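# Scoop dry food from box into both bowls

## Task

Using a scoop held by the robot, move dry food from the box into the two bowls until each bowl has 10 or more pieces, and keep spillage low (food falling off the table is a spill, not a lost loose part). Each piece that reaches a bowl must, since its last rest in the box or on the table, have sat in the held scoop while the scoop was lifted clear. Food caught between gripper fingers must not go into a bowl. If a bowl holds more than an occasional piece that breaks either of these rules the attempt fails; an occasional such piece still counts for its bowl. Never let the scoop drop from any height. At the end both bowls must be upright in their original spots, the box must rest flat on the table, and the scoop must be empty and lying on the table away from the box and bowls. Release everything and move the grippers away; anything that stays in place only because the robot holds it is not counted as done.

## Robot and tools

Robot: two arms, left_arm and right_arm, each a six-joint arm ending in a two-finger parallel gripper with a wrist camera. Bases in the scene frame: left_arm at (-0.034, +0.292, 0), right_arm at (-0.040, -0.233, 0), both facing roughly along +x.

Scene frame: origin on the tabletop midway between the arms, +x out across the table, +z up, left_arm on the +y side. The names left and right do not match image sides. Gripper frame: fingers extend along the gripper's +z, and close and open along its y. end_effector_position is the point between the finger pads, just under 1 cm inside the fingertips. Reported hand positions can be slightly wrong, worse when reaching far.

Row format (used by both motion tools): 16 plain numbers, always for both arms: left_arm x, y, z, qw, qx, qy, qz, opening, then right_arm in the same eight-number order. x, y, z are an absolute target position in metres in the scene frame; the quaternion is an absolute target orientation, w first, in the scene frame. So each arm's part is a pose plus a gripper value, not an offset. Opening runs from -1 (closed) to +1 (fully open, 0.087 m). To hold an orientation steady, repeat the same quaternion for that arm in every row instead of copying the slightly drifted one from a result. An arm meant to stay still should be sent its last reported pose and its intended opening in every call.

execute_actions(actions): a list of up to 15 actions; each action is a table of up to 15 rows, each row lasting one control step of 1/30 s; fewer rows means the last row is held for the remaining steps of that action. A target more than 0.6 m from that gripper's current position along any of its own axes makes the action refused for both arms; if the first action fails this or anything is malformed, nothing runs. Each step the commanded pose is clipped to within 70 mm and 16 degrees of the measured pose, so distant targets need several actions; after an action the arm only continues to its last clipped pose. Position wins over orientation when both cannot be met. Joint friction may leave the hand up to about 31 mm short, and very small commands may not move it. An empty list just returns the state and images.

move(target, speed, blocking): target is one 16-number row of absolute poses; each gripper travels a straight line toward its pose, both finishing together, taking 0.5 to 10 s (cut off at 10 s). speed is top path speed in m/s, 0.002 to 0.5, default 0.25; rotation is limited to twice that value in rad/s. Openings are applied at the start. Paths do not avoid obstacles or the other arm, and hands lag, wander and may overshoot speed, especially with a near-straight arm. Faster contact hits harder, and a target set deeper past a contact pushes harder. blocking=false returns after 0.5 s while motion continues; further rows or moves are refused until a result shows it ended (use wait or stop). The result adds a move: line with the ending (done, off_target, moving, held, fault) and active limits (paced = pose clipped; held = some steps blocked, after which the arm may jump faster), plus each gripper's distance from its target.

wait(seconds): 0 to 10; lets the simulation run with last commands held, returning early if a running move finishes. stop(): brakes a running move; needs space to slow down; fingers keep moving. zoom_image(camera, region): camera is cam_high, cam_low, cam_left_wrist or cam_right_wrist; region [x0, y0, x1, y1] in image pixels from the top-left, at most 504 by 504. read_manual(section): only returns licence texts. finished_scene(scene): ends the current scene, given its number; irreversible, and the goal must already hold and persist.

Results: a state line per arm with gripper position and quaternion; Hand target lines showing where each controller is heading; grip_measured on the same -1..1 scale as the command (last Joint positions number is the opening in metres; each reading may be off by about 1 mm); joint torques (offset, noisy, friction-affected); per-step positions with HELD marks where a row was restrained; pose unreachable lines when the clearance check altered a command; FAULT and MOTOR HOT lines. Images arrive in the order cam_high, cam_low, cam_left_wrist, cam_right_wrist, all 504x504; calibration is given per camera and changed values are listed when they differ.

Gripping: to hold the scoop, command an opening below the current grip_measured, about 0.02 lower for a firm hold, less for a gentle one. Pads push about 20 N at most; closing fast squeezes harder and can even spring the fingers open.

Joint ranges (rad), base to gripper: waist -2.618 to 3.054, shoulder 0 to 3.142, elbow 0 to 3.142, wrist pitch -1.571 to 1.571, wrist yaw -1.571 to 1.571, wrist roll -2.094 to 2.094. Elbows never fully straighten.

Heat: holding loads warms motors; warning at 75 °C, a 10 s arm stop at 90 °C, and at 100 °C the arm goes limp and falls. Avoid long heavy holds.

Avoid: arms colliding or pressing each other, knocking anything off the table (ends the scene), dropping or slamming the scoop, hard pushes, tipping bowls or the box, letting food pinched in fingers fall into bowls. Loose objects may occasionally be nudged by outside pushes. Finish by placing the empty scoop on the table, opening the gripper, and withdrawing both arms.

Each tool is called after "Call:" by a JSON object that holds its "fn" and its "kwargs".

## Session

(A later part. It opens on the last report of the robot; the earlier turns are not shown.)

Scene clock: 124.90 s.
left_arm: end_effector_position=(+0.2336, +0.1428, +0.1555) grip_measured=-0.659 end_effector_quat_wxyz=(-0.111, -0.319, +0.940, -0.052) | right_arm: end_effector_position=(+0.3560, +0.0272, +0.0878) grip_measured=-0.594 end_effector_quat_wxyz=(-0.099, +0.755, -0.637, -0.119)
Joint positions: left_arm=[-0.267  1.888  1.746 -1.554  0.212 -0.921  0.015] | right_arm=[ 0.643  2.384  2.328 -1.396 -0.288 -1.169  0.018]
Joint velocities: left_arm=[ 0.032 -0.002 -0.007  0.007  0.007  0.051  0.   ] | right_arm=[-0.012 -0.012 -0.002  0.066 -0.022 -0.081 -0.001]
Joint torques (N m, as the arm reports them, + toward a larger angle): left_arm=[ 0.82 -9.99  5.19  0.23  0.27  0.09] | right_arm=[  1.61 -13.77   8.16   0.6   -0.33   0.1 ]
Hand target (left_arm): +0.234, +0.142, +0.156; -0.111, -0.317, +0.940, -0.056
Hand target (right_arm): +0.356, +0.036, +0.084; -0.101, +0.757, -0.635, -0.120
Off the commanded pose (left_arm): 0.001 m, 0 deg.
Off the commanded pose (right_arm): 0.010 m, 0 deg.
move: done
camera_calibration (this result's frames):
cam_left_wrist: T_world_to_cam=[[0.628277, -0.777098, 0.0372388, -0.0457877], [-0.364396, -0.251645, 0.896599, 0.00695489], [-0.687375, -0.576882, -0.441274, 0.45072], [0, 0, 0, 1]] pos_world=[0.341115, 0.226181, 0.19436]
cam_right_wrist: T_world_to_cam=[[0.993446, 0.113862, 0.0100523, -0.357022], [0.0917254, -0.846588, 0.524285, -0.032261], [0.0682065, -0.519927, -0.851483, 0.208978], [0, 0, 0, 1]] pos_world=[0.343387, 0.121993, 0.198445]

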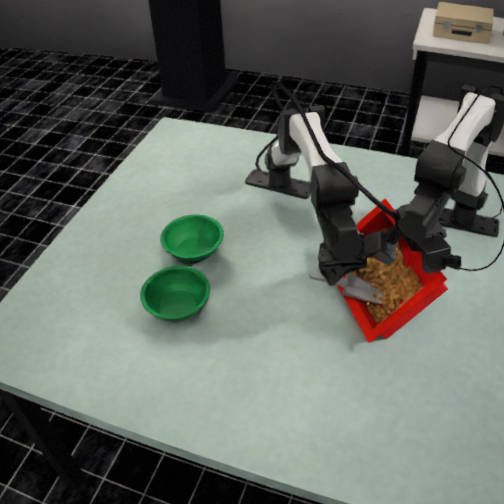

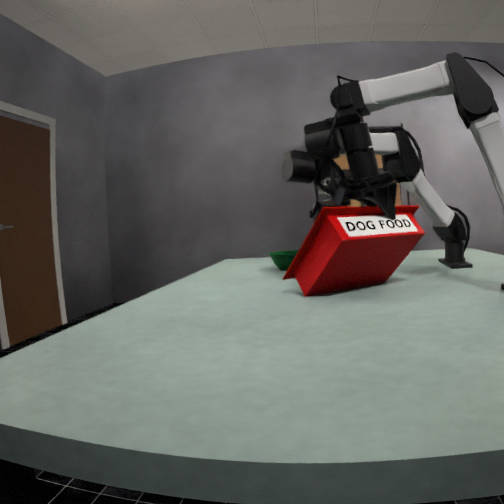

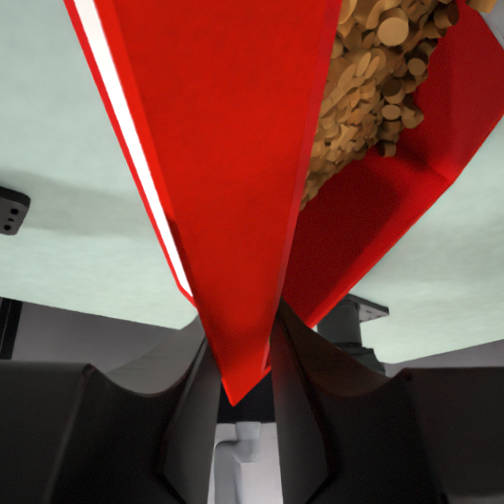

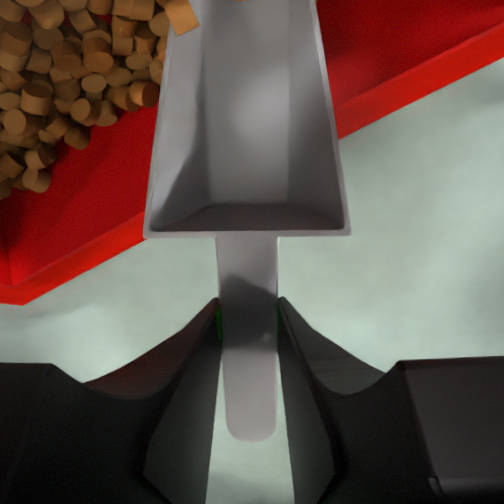

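Food is avalanching onto the scoop. Continue.

Call:
{"fn": "move", "kwargs": {"target": [0.234,0.142,0.156,-0.111,-0.317,0.940,-0.056,-0.75, 0.352,0.073,0.084,0.220,-0.720,0.604,0.262,-0.68], "speed": 0.04}}

Call:
{"fn": "move", "kwargs": {"target": [0.234,0.142,0.156,-0.111,-0.317,0.940,-0.056,-0.75, 0.347,0.10,0.086,0.297,-0.679,0.570,0.354,-0.68], "speed": 0.04}}

Call:
{"fn": "zoom_image", "kwargs": {"camera": "cam_high", "region": [280, 180, 460, 350]}}

Scene clock: 138.67 s.
left_arm: end_effector_position=(+0.2322, +0.1435, +0.1557) grip_measured=-0.659 end_effector_quat_wxyz=(-0.113, -0.321, +0.939, -0.049) | right_arm: end_effector_position=(+0.3568, +0.0679, +0.0767) grip_measured=-0.594 end_effector_quat_wxyz=(-0.211, +0.723, -0.610, -0.247)
Joint positions: left_arm=[-0.267  1.888  1.746 -1.561  0.21  -0.925  0.015] | right_arm=[ 0.596  2.304  2.075 -1.086 -0.617 -1.153  0.018]
Joint velocities: left_arm=[ 0.002 -0.012 -0.002  0.081  0.037  0.022  0.001] | right_arm=[ 0.022 -0.012 -0.022  0.037 -0.022 -0.022 -0.001]
Joint torques (N m, as the arm reports them, + toward a larger angle): left_arm=[ 0.69 -9.8   5.28  0.24  0.27  0.15] | right_arm=[  0.92 -17.7    4.58   0.83  -0.85   0.07]
Hand target (left_arm): +0.234, +0.142, +0.156; -0.111, -0.317, +0.940, -0.056
Hand target (right_arm): +0.351, +0.072, +0.084; -0.219, +0.720, -0.604, -0.261
Off the commanded pose (left_arm): 0.002 m, 1 deg.
Off the commanded pose (right_arm): 0.010 m, 2 deg.
move: done
camera_calibration (this result's frames):
cam_left_wrist: T_world_to_cam=[[0.63144, -0.774883, 0.0289767, -0.0441193], [-0.357119, -0.257434, 0.897883, 0.00532596], [-0.688295, -0.577307, -0.43928, 0.45021], [0, 0, 0, 1]] pos_world=[0.339638, 0.227093, 0.194265]
cam_right_wrist: T_world_to_cam=[[0.993592, 0.112917, -0.00501417, -0.361188], [0.111623, -0.973302, 0.200559, 0.0342853], [0.0177662, -0.199834, -0.979669, 0.226676], [0, 0, 0, 1]] pos_world=[0.351019, 0.119452, 0.21338]

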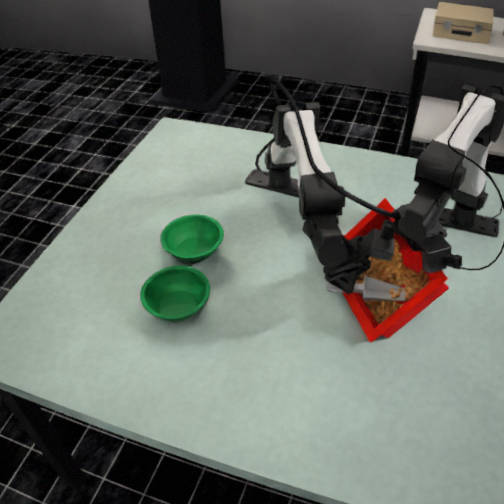

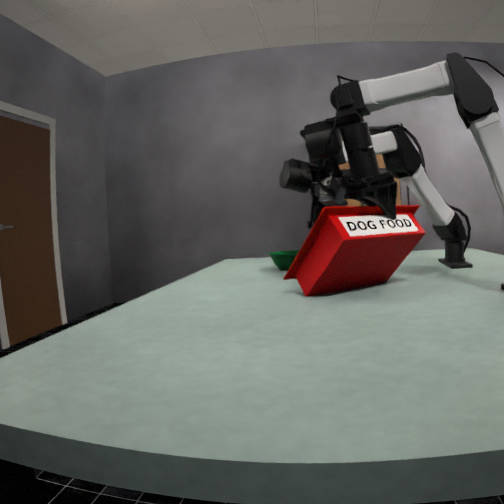

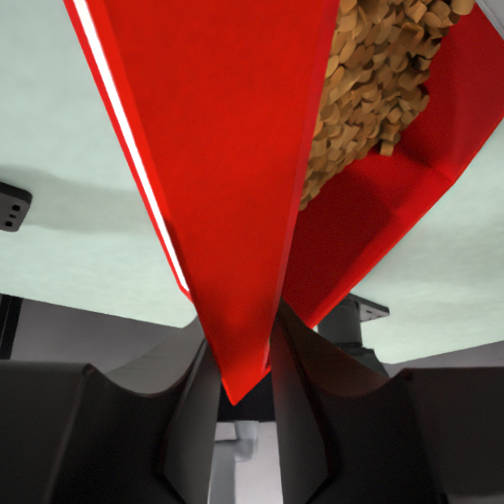

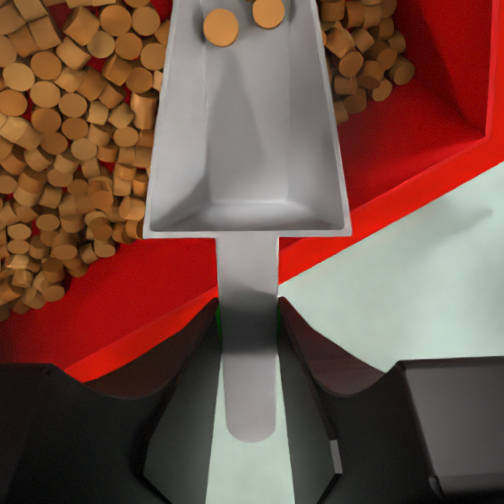

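Scene clock: 142.90 s.
left_arm: end_effector_position=(+0.2319, +0.1436, +0.1558) grip_measured=-0.659 end_effector_quat_wxyz=(-0.114, -0.321, +0.939, -0.049) | right_arm: end_effector_position=(+0.3493, +0.0949, +0.0735) grip_measured=-0.594 end_effector_quat_wxyz=(-0.283, +0.681, -0.580, -0.347)
Joint positions: left_arm=[-0.267  1.888  1.746 -1.562  0.21  -0.925  0.015] | right_arm=[ 0.57   2.255  1.866 -0.806 -0.87  -1.073  0.018]
Joint velocities: left_arm=[-0.007 -0.002  0.007 -0.037  0.007  0.022  0.   ] | right_arm=[-0.002 -0.007 -0.012  0.066 -0.022  0.022  0.   ]
Joint torques (N m, as the arm reports them, + toward a larger angle): left_arm=[ 0.88 -9.84  4.92  0.31  0.28  0.13] | right_arm=[  1.01 -17.94   5.19   1.09  -0.8    0.1 ]
Hand target (left_arm): +0.234, +0.142, +0.156; -0.111, -0.317, +0.940, -0.056
Hand target (right_arm): +0.346, +0.100, +0.086; -0.297, +0.680, -0.570, -0.354
Off the commanded pose (left_arm): 0.003 m, 1 deg.
Off the commanded pose (right_arm): 0.014 m, 2 deg.
move: off_target (right_arm)
camera_calibration (this result's frames):
cam_left_wrist: T_world_to_cam=[[0.631481, -0.774895, 0.0277238, -0.0436423], [-0.355802, -0.257813, 0.898297, 0.00483631], [-0.688938, -0.577122, -0.438514, 0.450073], [0, 0, 0, 1]] pos_world=[0.339352, 0.227175, 0.194229]
cam_right_wrist: T_world_to_cam=[[0.992458, 0.115855, -0.0400657, -0.354063], [0.113197, -0.991557, -0.0632482, 0.0825686], [-0.0470551, 0.0582359, -0.997193, 0.228491], [0, 0, 0, 1]] pos_world=[0.352798, 0.109585, 0.218886]

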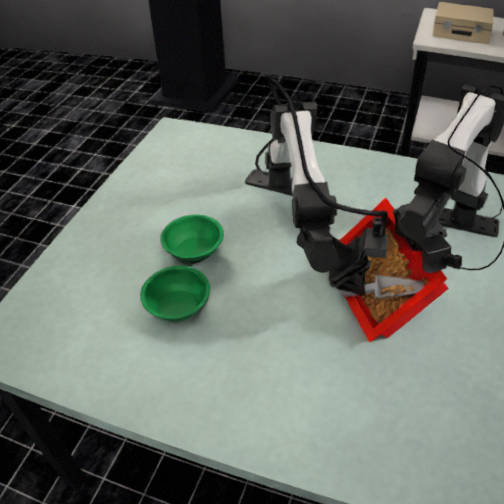

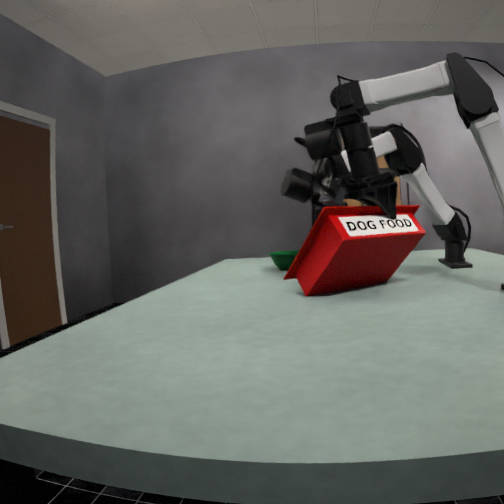

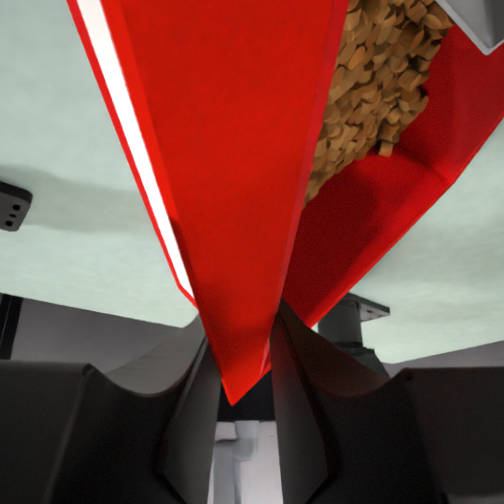

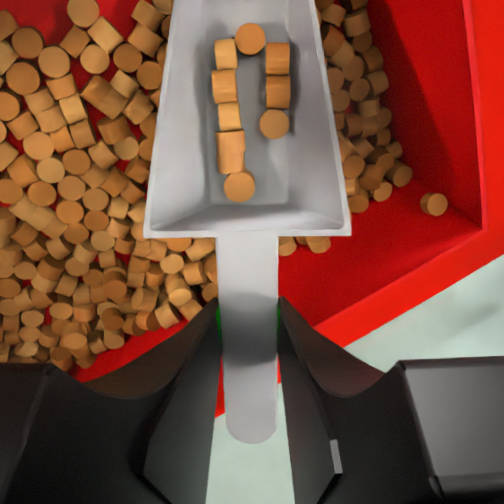

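Region (280, 180, 460, 350) of cam_high's 504x504 image, scaled by 2.800, with more detail than that image has.

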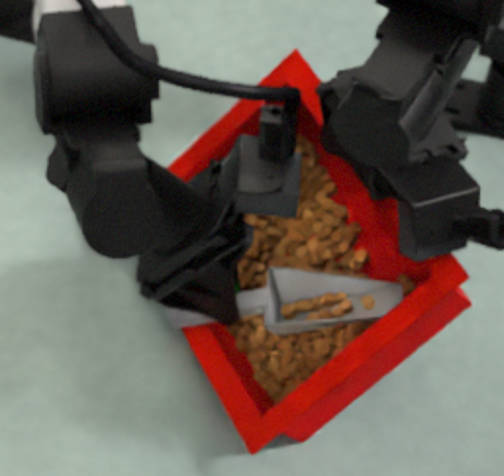

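Call:
{"fn": "move", "kwargs": {"target": [0.232,0.1436,0.156,-0.114,-0.321,0.939,-0.049,-0.75, 0.336,-0.015,0.09,0.1556,-0.743,0.624,0.185,-0.68], "speed": 0.08}}

Call:
{"fn": "move", "kwargs": {"target": [0.232,0.1436,0.156,-0.114,-0.321,0.939,-0.049,-0.75, 0.330,0.035,0.076,0.1556,-0.743,0.624,0.185,-0.68], "speed": 0.04}}

Call:
{"fn": "move", "kwargs": {"target": [0.232,0.1436,0.156,-0.114,-0.321,0.939,-0.049,-0.75, 0.324,0.066,0.08,0.246,-0.708,0.594,0.293,-0.68], "speed": 0.04}}

Call:
{"fn": "move", "kwargs": {"target": [0.232,0.1436,0.156,-0.114,-0.321,0.939,-0.049,-0.75, 0.320,0.085,0.086,0.297,-0.679,0.570,0.354,-0.68], "speed": 0.04}}

Call:
{"fn": "zoom_image", "kwargs": {"camera": "cam_high", "region": [280, 180, 460, 350]}}

Scene clock: 160.80 s.
left_arm: end_effector_position=(+0.2326, +0.1431, +0.1557) grip_measured=-0.659 end_effector_quat_wxyz=(-0.113, -0.321, +0.939, -0.050) | right_arm: end_effector_position=(+0.3297, -0.0057, +0.0754) grip_measured=-0.594 end_effector_quat_wxyz=(-0.149, +0.741, -0.622, -0.206)
Joint positions: left_arm=[-0.267  1.888  1.746 -1.559  0.212 -0.925  0.015] | right_arm=[ 0.525  2.153  1.866 -1.179 -0.504 -1.283  0.018]
Joint velocities: left_arm=[-0.007  0.002 -0.002 -0.022  0.007 -0.022 -0.002] | right_arm=[-0.002 -0.002  0.027  0.051 -0.007 -0.037  0.001]
Joint torques (N m, as the arm reports them, + toward a larger angle): left_arm=[ 0.66 -9.99  4.89  0.15  0.2   0.09] | right_arm=[ -0.24 -15.41   9.03   0.28  -0.02  -0.06]
Hand target (left_arm): +0.232, +0.144, +0.156; -0.114, -0.321, +0.939, -0.049
Hand target (right_arm): +0.338, -0.015, +0.090; -0.155, +0.743, -0.624, -0.185
Off the commanded pose (left_arm): 0.001 m, 0 deg.
Off the commanded pose (right_arm): 0.018 m, 3 deg.
move: off_target (right_arm)
camera_calibration (this result's frames):
cam_left_wrist: T_world_to_cam=[[0.631293, -0.774883, 0.0320273, -0.0451764], [-0.358713, -0.255129, 0.897905, 0.00540204], [-0.6876, -0.57833, -0.439022, 0.450199], [0, 0, 0, 1]] pos_world=[0.340014, 0.226736, 0.194244]
cam_right_wrist: T_world_to_cam=[[0.991202, 0.127189, -0.0366248, -0.322695], [0.131996, -0.929497, 0.344401, -0.0514573], [0.00976128, -0.346206, -0.938108, 0.209884], [0, 0, 0, 1]] pos_world=[0.324599, 0.0658768, 0.202797]

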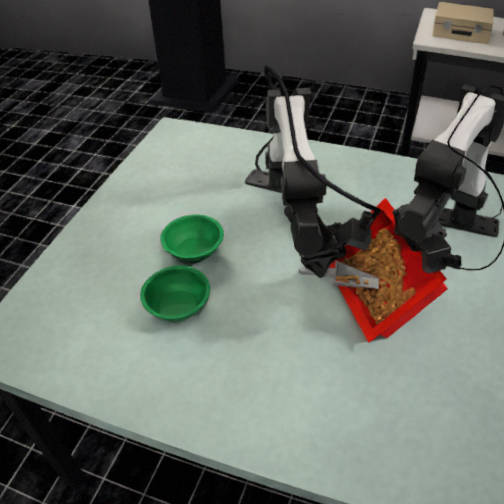

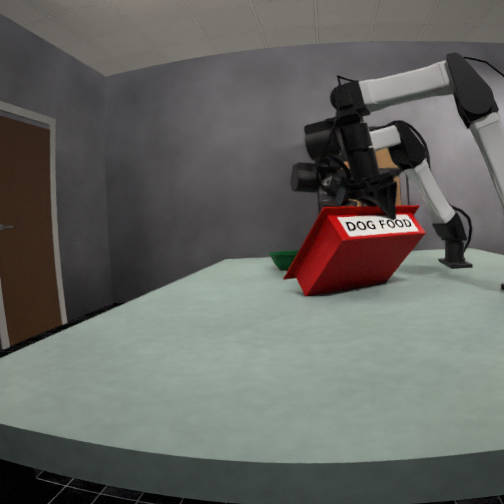

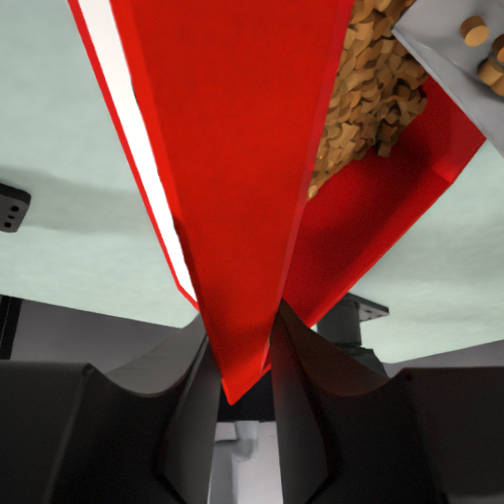

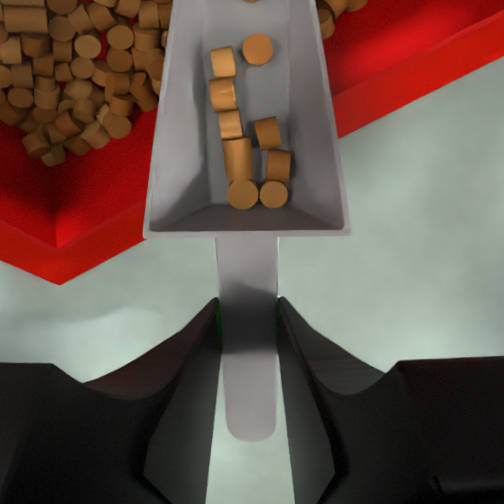

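Scene clock: 162.07 s.
left_arm: end_effector_position=(+0.2315, +0.1443, +0.1557) grip_measured=-0.659 end_effector_quat_wxyz=(-0.114, -0.321, +0.939, -0.047) | right_arm: end_effector_position=(+0.3263, +0.0244, +0.0783) grip_measured=-0.594 end_effector_quat_wxyz=(-0.152, +0.740, -0.628, -0.189)
Joint positions: left_arm=[-0.267  1.888  1.746 -1.565  0.207 -0.925  0.015] | right_arm=[ 0.604  2.163  1.895 -1.135 -0.463 -1.181  0.018]
Joint velocities: left_arm=[-0.002 -0.002 -0.017 -0.022  0.022 -0.037 -0.001] | right_arm=[-0.012 -0.012  0.007  0.007  0.007 -0.022  0.001]
Joint torques (N m, as the arm reports them, + toward a larger angle): left_arm=[ 0.95 -9.84  5.21  0.23  0.31  0.12] | right_arm=[  2.27 -12.08   8.58   0.74  -0.29   0.1 ]
Hand target (left_arm): +0.232, +0.144, +0.156; -0.114, -0.321, +0.939, -0.049
Hand target (right_arm): +0.329, +0.035, +0.076; -0.156, +0.743, -0.624, -0.185
Off the commanded pose (left_arm): 0.001 m, 0 deg.
Off the commanded pose (right_arm): 0.012 m, 1 deg.
move: off_target (right_arm)
camera_calibration (this result's frames):
cam_left_wrist: T_world_to_cam=[[0.630868, -0.775519, 0.0239974, -0.042024], [-0.354943, -0.260959, 0.897728, 0.0053162], [-0.689943, -0.574865, -0.439896, 0.450287], [0, 0, 0, 1]] pos_world=[0.339071, 0.227651, 0.194315]
cam_right_wrist: T_world_to_cam=[[0.993858, 0.11008, -0.0113248, -0.325479], [0.106612, -0.925044, 0.364593, -0.0174389], [0.0296582, -0.363561, -0.931098, 0.216385], [0, 0, 0, 1]] pos_world=[0.318921, 0.098366, 0.204148]

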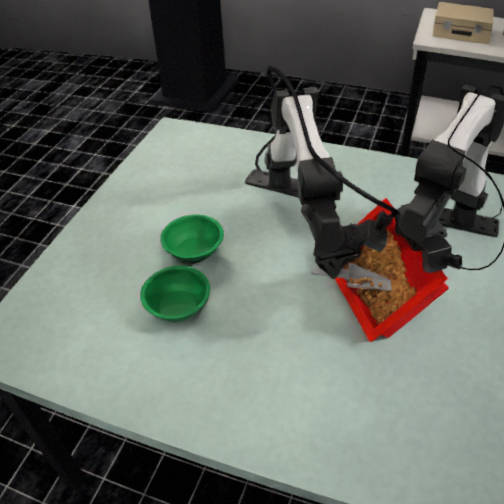

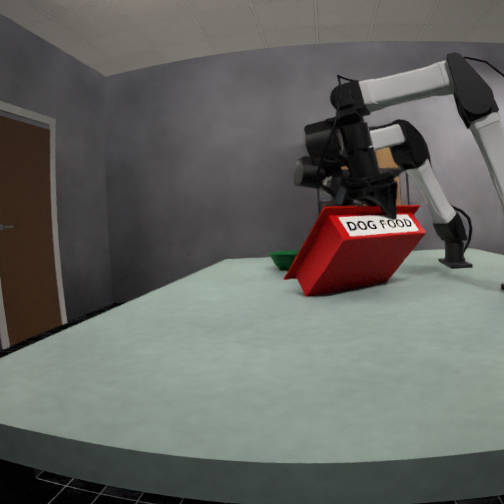

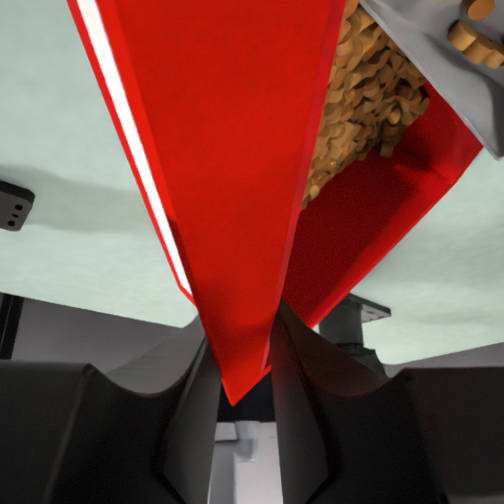

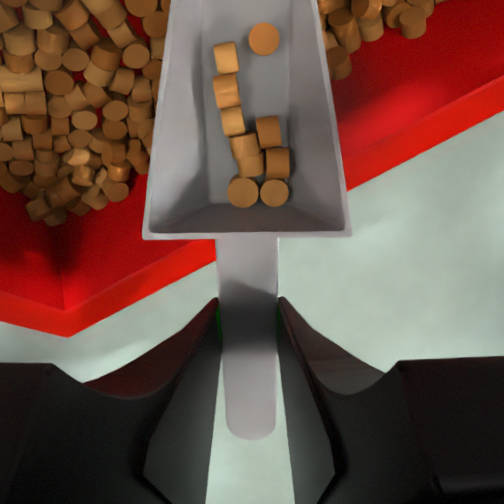

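Scene clock: 166.03 s.
left_arm: end_effector_position=(+0.2311, +0.1444, +0.1558) grip_measured=-0.659 end_effector_quat_wxyz=(-0.115, -0.321, +0.939, -0.046) | right_arm: end_effector_position=(+0.3282, +0.0627, +0.0719) grip_measured=-0.594 end_effector_quat_wxyz=(-0.236, +0.711, -0.599, -0.282)
Joint positions: left_arm=[-0.267  1.888  1.746 -1.566  0.207 -0.925  0.015] | right_arm=[ 0.585  2.154  1.777 -0.905 -0.707 -1.138  0.018]
Joint velocities: left_arm=[-0.022 -0.007 -0.002 -0.022 -0.037  0.081  0.001] | right_arm=[ 0.002 -0.017 -0.027 -0.007 -0.066  0.037  0.001]
Joint torques (N m, as the arm reports them, + toward a larger angle): left_arm=[ 0.69 -9.73  5.15  0.19  0.23  0.12] | right_arm=[  0.87 -16.82   4.59   0.92  -0.74   0.09]
Hand target (left_arm): +0.232, +0.144, +0.156; -0.114, -0.321, +0.939, -0.049
Hand target (right_arm): +0.323, +0.066, +0.080; -0.246, +0.708, -0.594, -0.293
Off the commanded pose (left_arm): 0.001 m, 0 deg.
Off the commanded pose (right_arm): 0.010 m, 2 deg.
move: done
camera_calibration (this result's frames):
cam_left_wrist: T_world_to_cam=[[0.630902, -0.775529, 0.0227451, -0.0415453], [-0.353626, -0.261338, 0.898137, 0.00482842], [-0.690588, -0.57468, -0.439126, 0.450148], [0, 0, 0, 1]] pos_world=[0.338785, 0.227733, 0.19428]
cam_right_wrist: T_world_to_cam=[[0.993147, 0.11563, -0.0169782, -0.331392], [0.116798, -0.987122, 0.10931, 0.0390918], [-0.00412, -0.110544, -0.993863, 0.224048], [0, 0, 0, 1]] pos_world=[0.325478, 0.101675, 0.212773]

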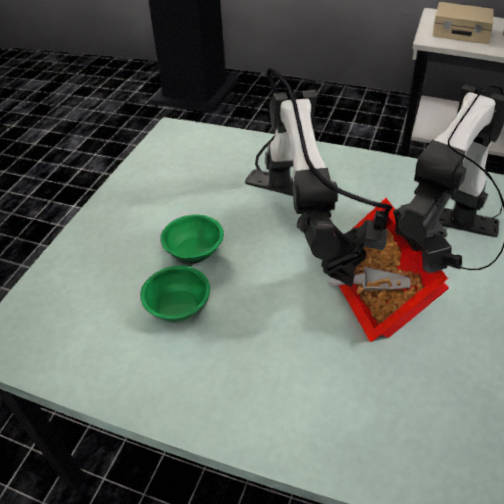

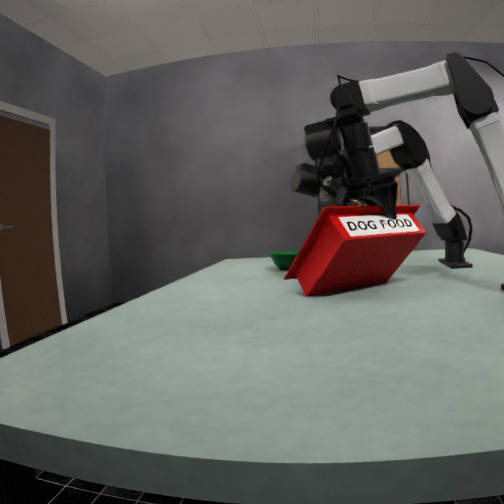

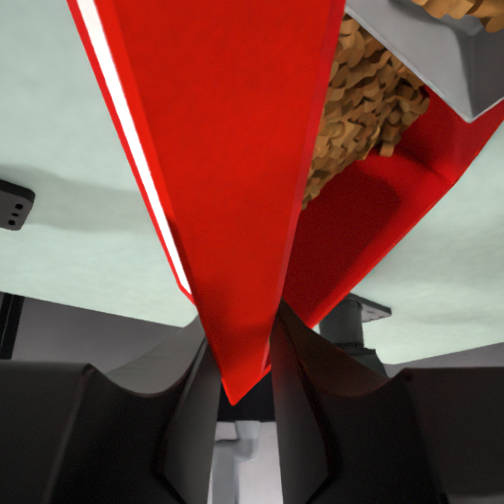

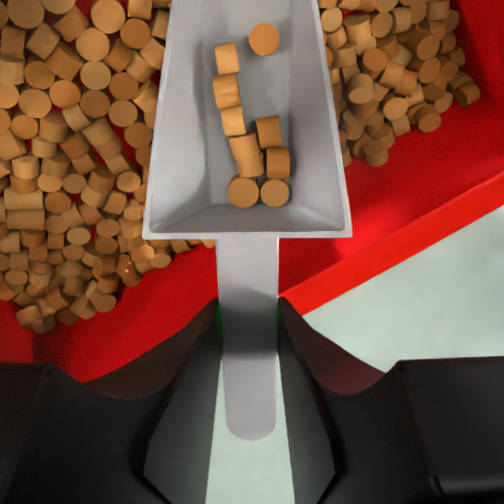

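Scene clock: 168.87 s.
left_arm: end_effector_position=(+0.2311, +0.1444, +0.1558) grip_measured=-0.659 end_effector_quat_wxyz=(-0.115, -0.321, +0.939, -0.046) | right_arm: end_effector_position=(+0.3195, +0.0838, +0.0740) grip_measured=-0.594 end_effector_quat_wxyz=(-0.280, +0.684, -0.577, -0.348)
Joint positions: left_arm=[-0.267  1.888  1.746 -1.566  0.207 -0.925  0.015] | right_arm=[ 0.579  2.132  1.67  -0.737 -0.871 -1.077  0.018]
Joint velocities: left_arm=[-0.002 -0.007 -0.012  0.007  0.022  0.022  0.   ] | right_arm=[-0.007 -0.007 -0.007 -0.007 -0.022 -0.007 -0.001]
Joint torques (N m, as the arm reports them, + toward a larger angle): left_arm=[  0.57 -10.     5.06   0.16   0.21   0.06] | right_arm=[  0.17 -16.68   4.98   1.1   -0.81   0.11]
Hand target (left_arm): +0.232, +0.144, +0.156; -0.114, -0.321, +0.939, -0.049
Hand target (right_arm): +0.319, +0.085, +0.086; -0.296, +0.680, -0.570, -0.354
Off the commanded pose (left_arm): 0.001 m, 0 deg.
Off the commanded pose (right_arm): 0.012 m, 2 deg.
move: off_target (right_arm)
camera_calibration (this result's frames):
cam_left_wrist: T_world_to_cam=[[0.631233, -0.775256, 0.0228672, -0.0417356], [-0.353367, -0.261225, 0.898272, 0.00468687], [-0.690418, -0.5751, -0.438844, 0.450092], [0, 0, 0, 1]] pos_world=[0.338752, 0.227716, 0.194264]
cam_right_wrist: T_world_to_cam=[[0.991097, 0.126536, -0.041424, -0.323535], [0.123843, -0.990354, -0.0621493, 0.0713592], [-0.0488885, 0.0564659, -0.997207, 0.229028], [0, 0, 0, 1]] pos_world=[0.323014, 0.0986774, 0.219421]

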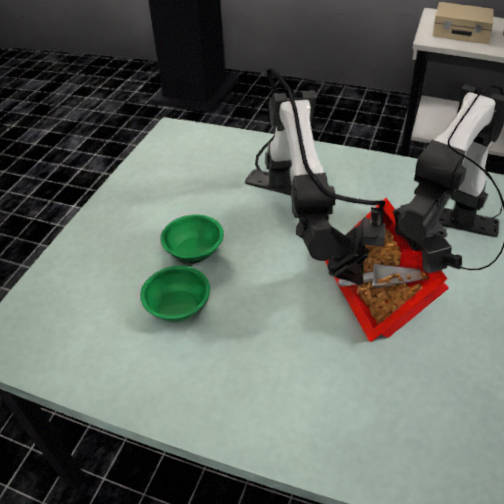

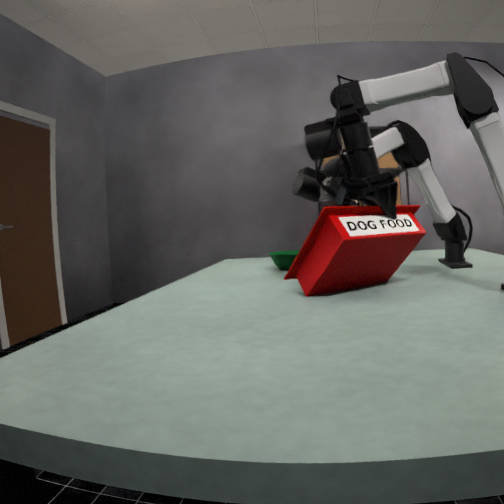

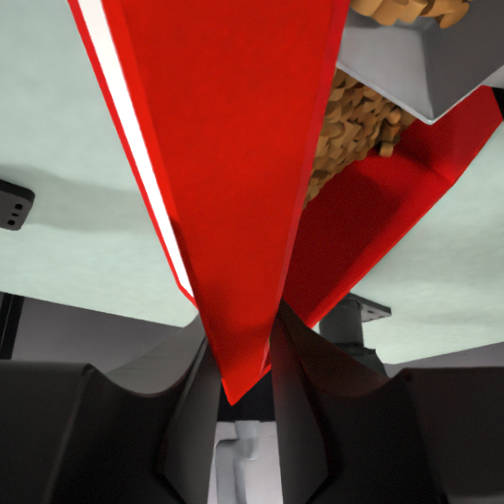

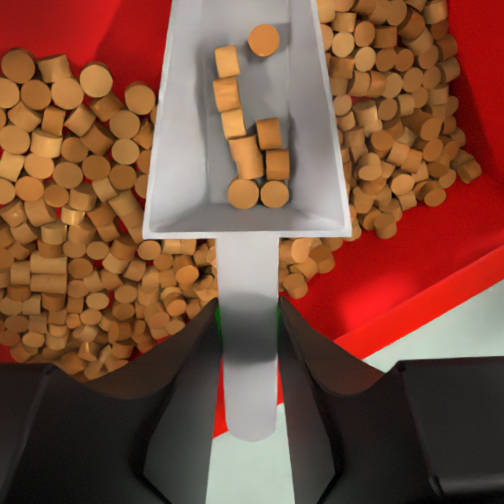

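Region (280, 180, 460, 350) of cam_high's 504x504 image, scaled by 2.800, with more detail than that image has.

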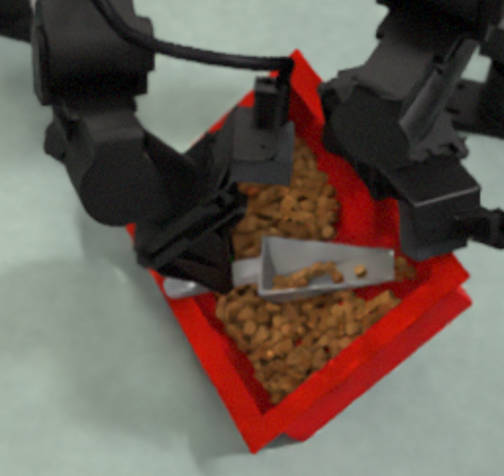

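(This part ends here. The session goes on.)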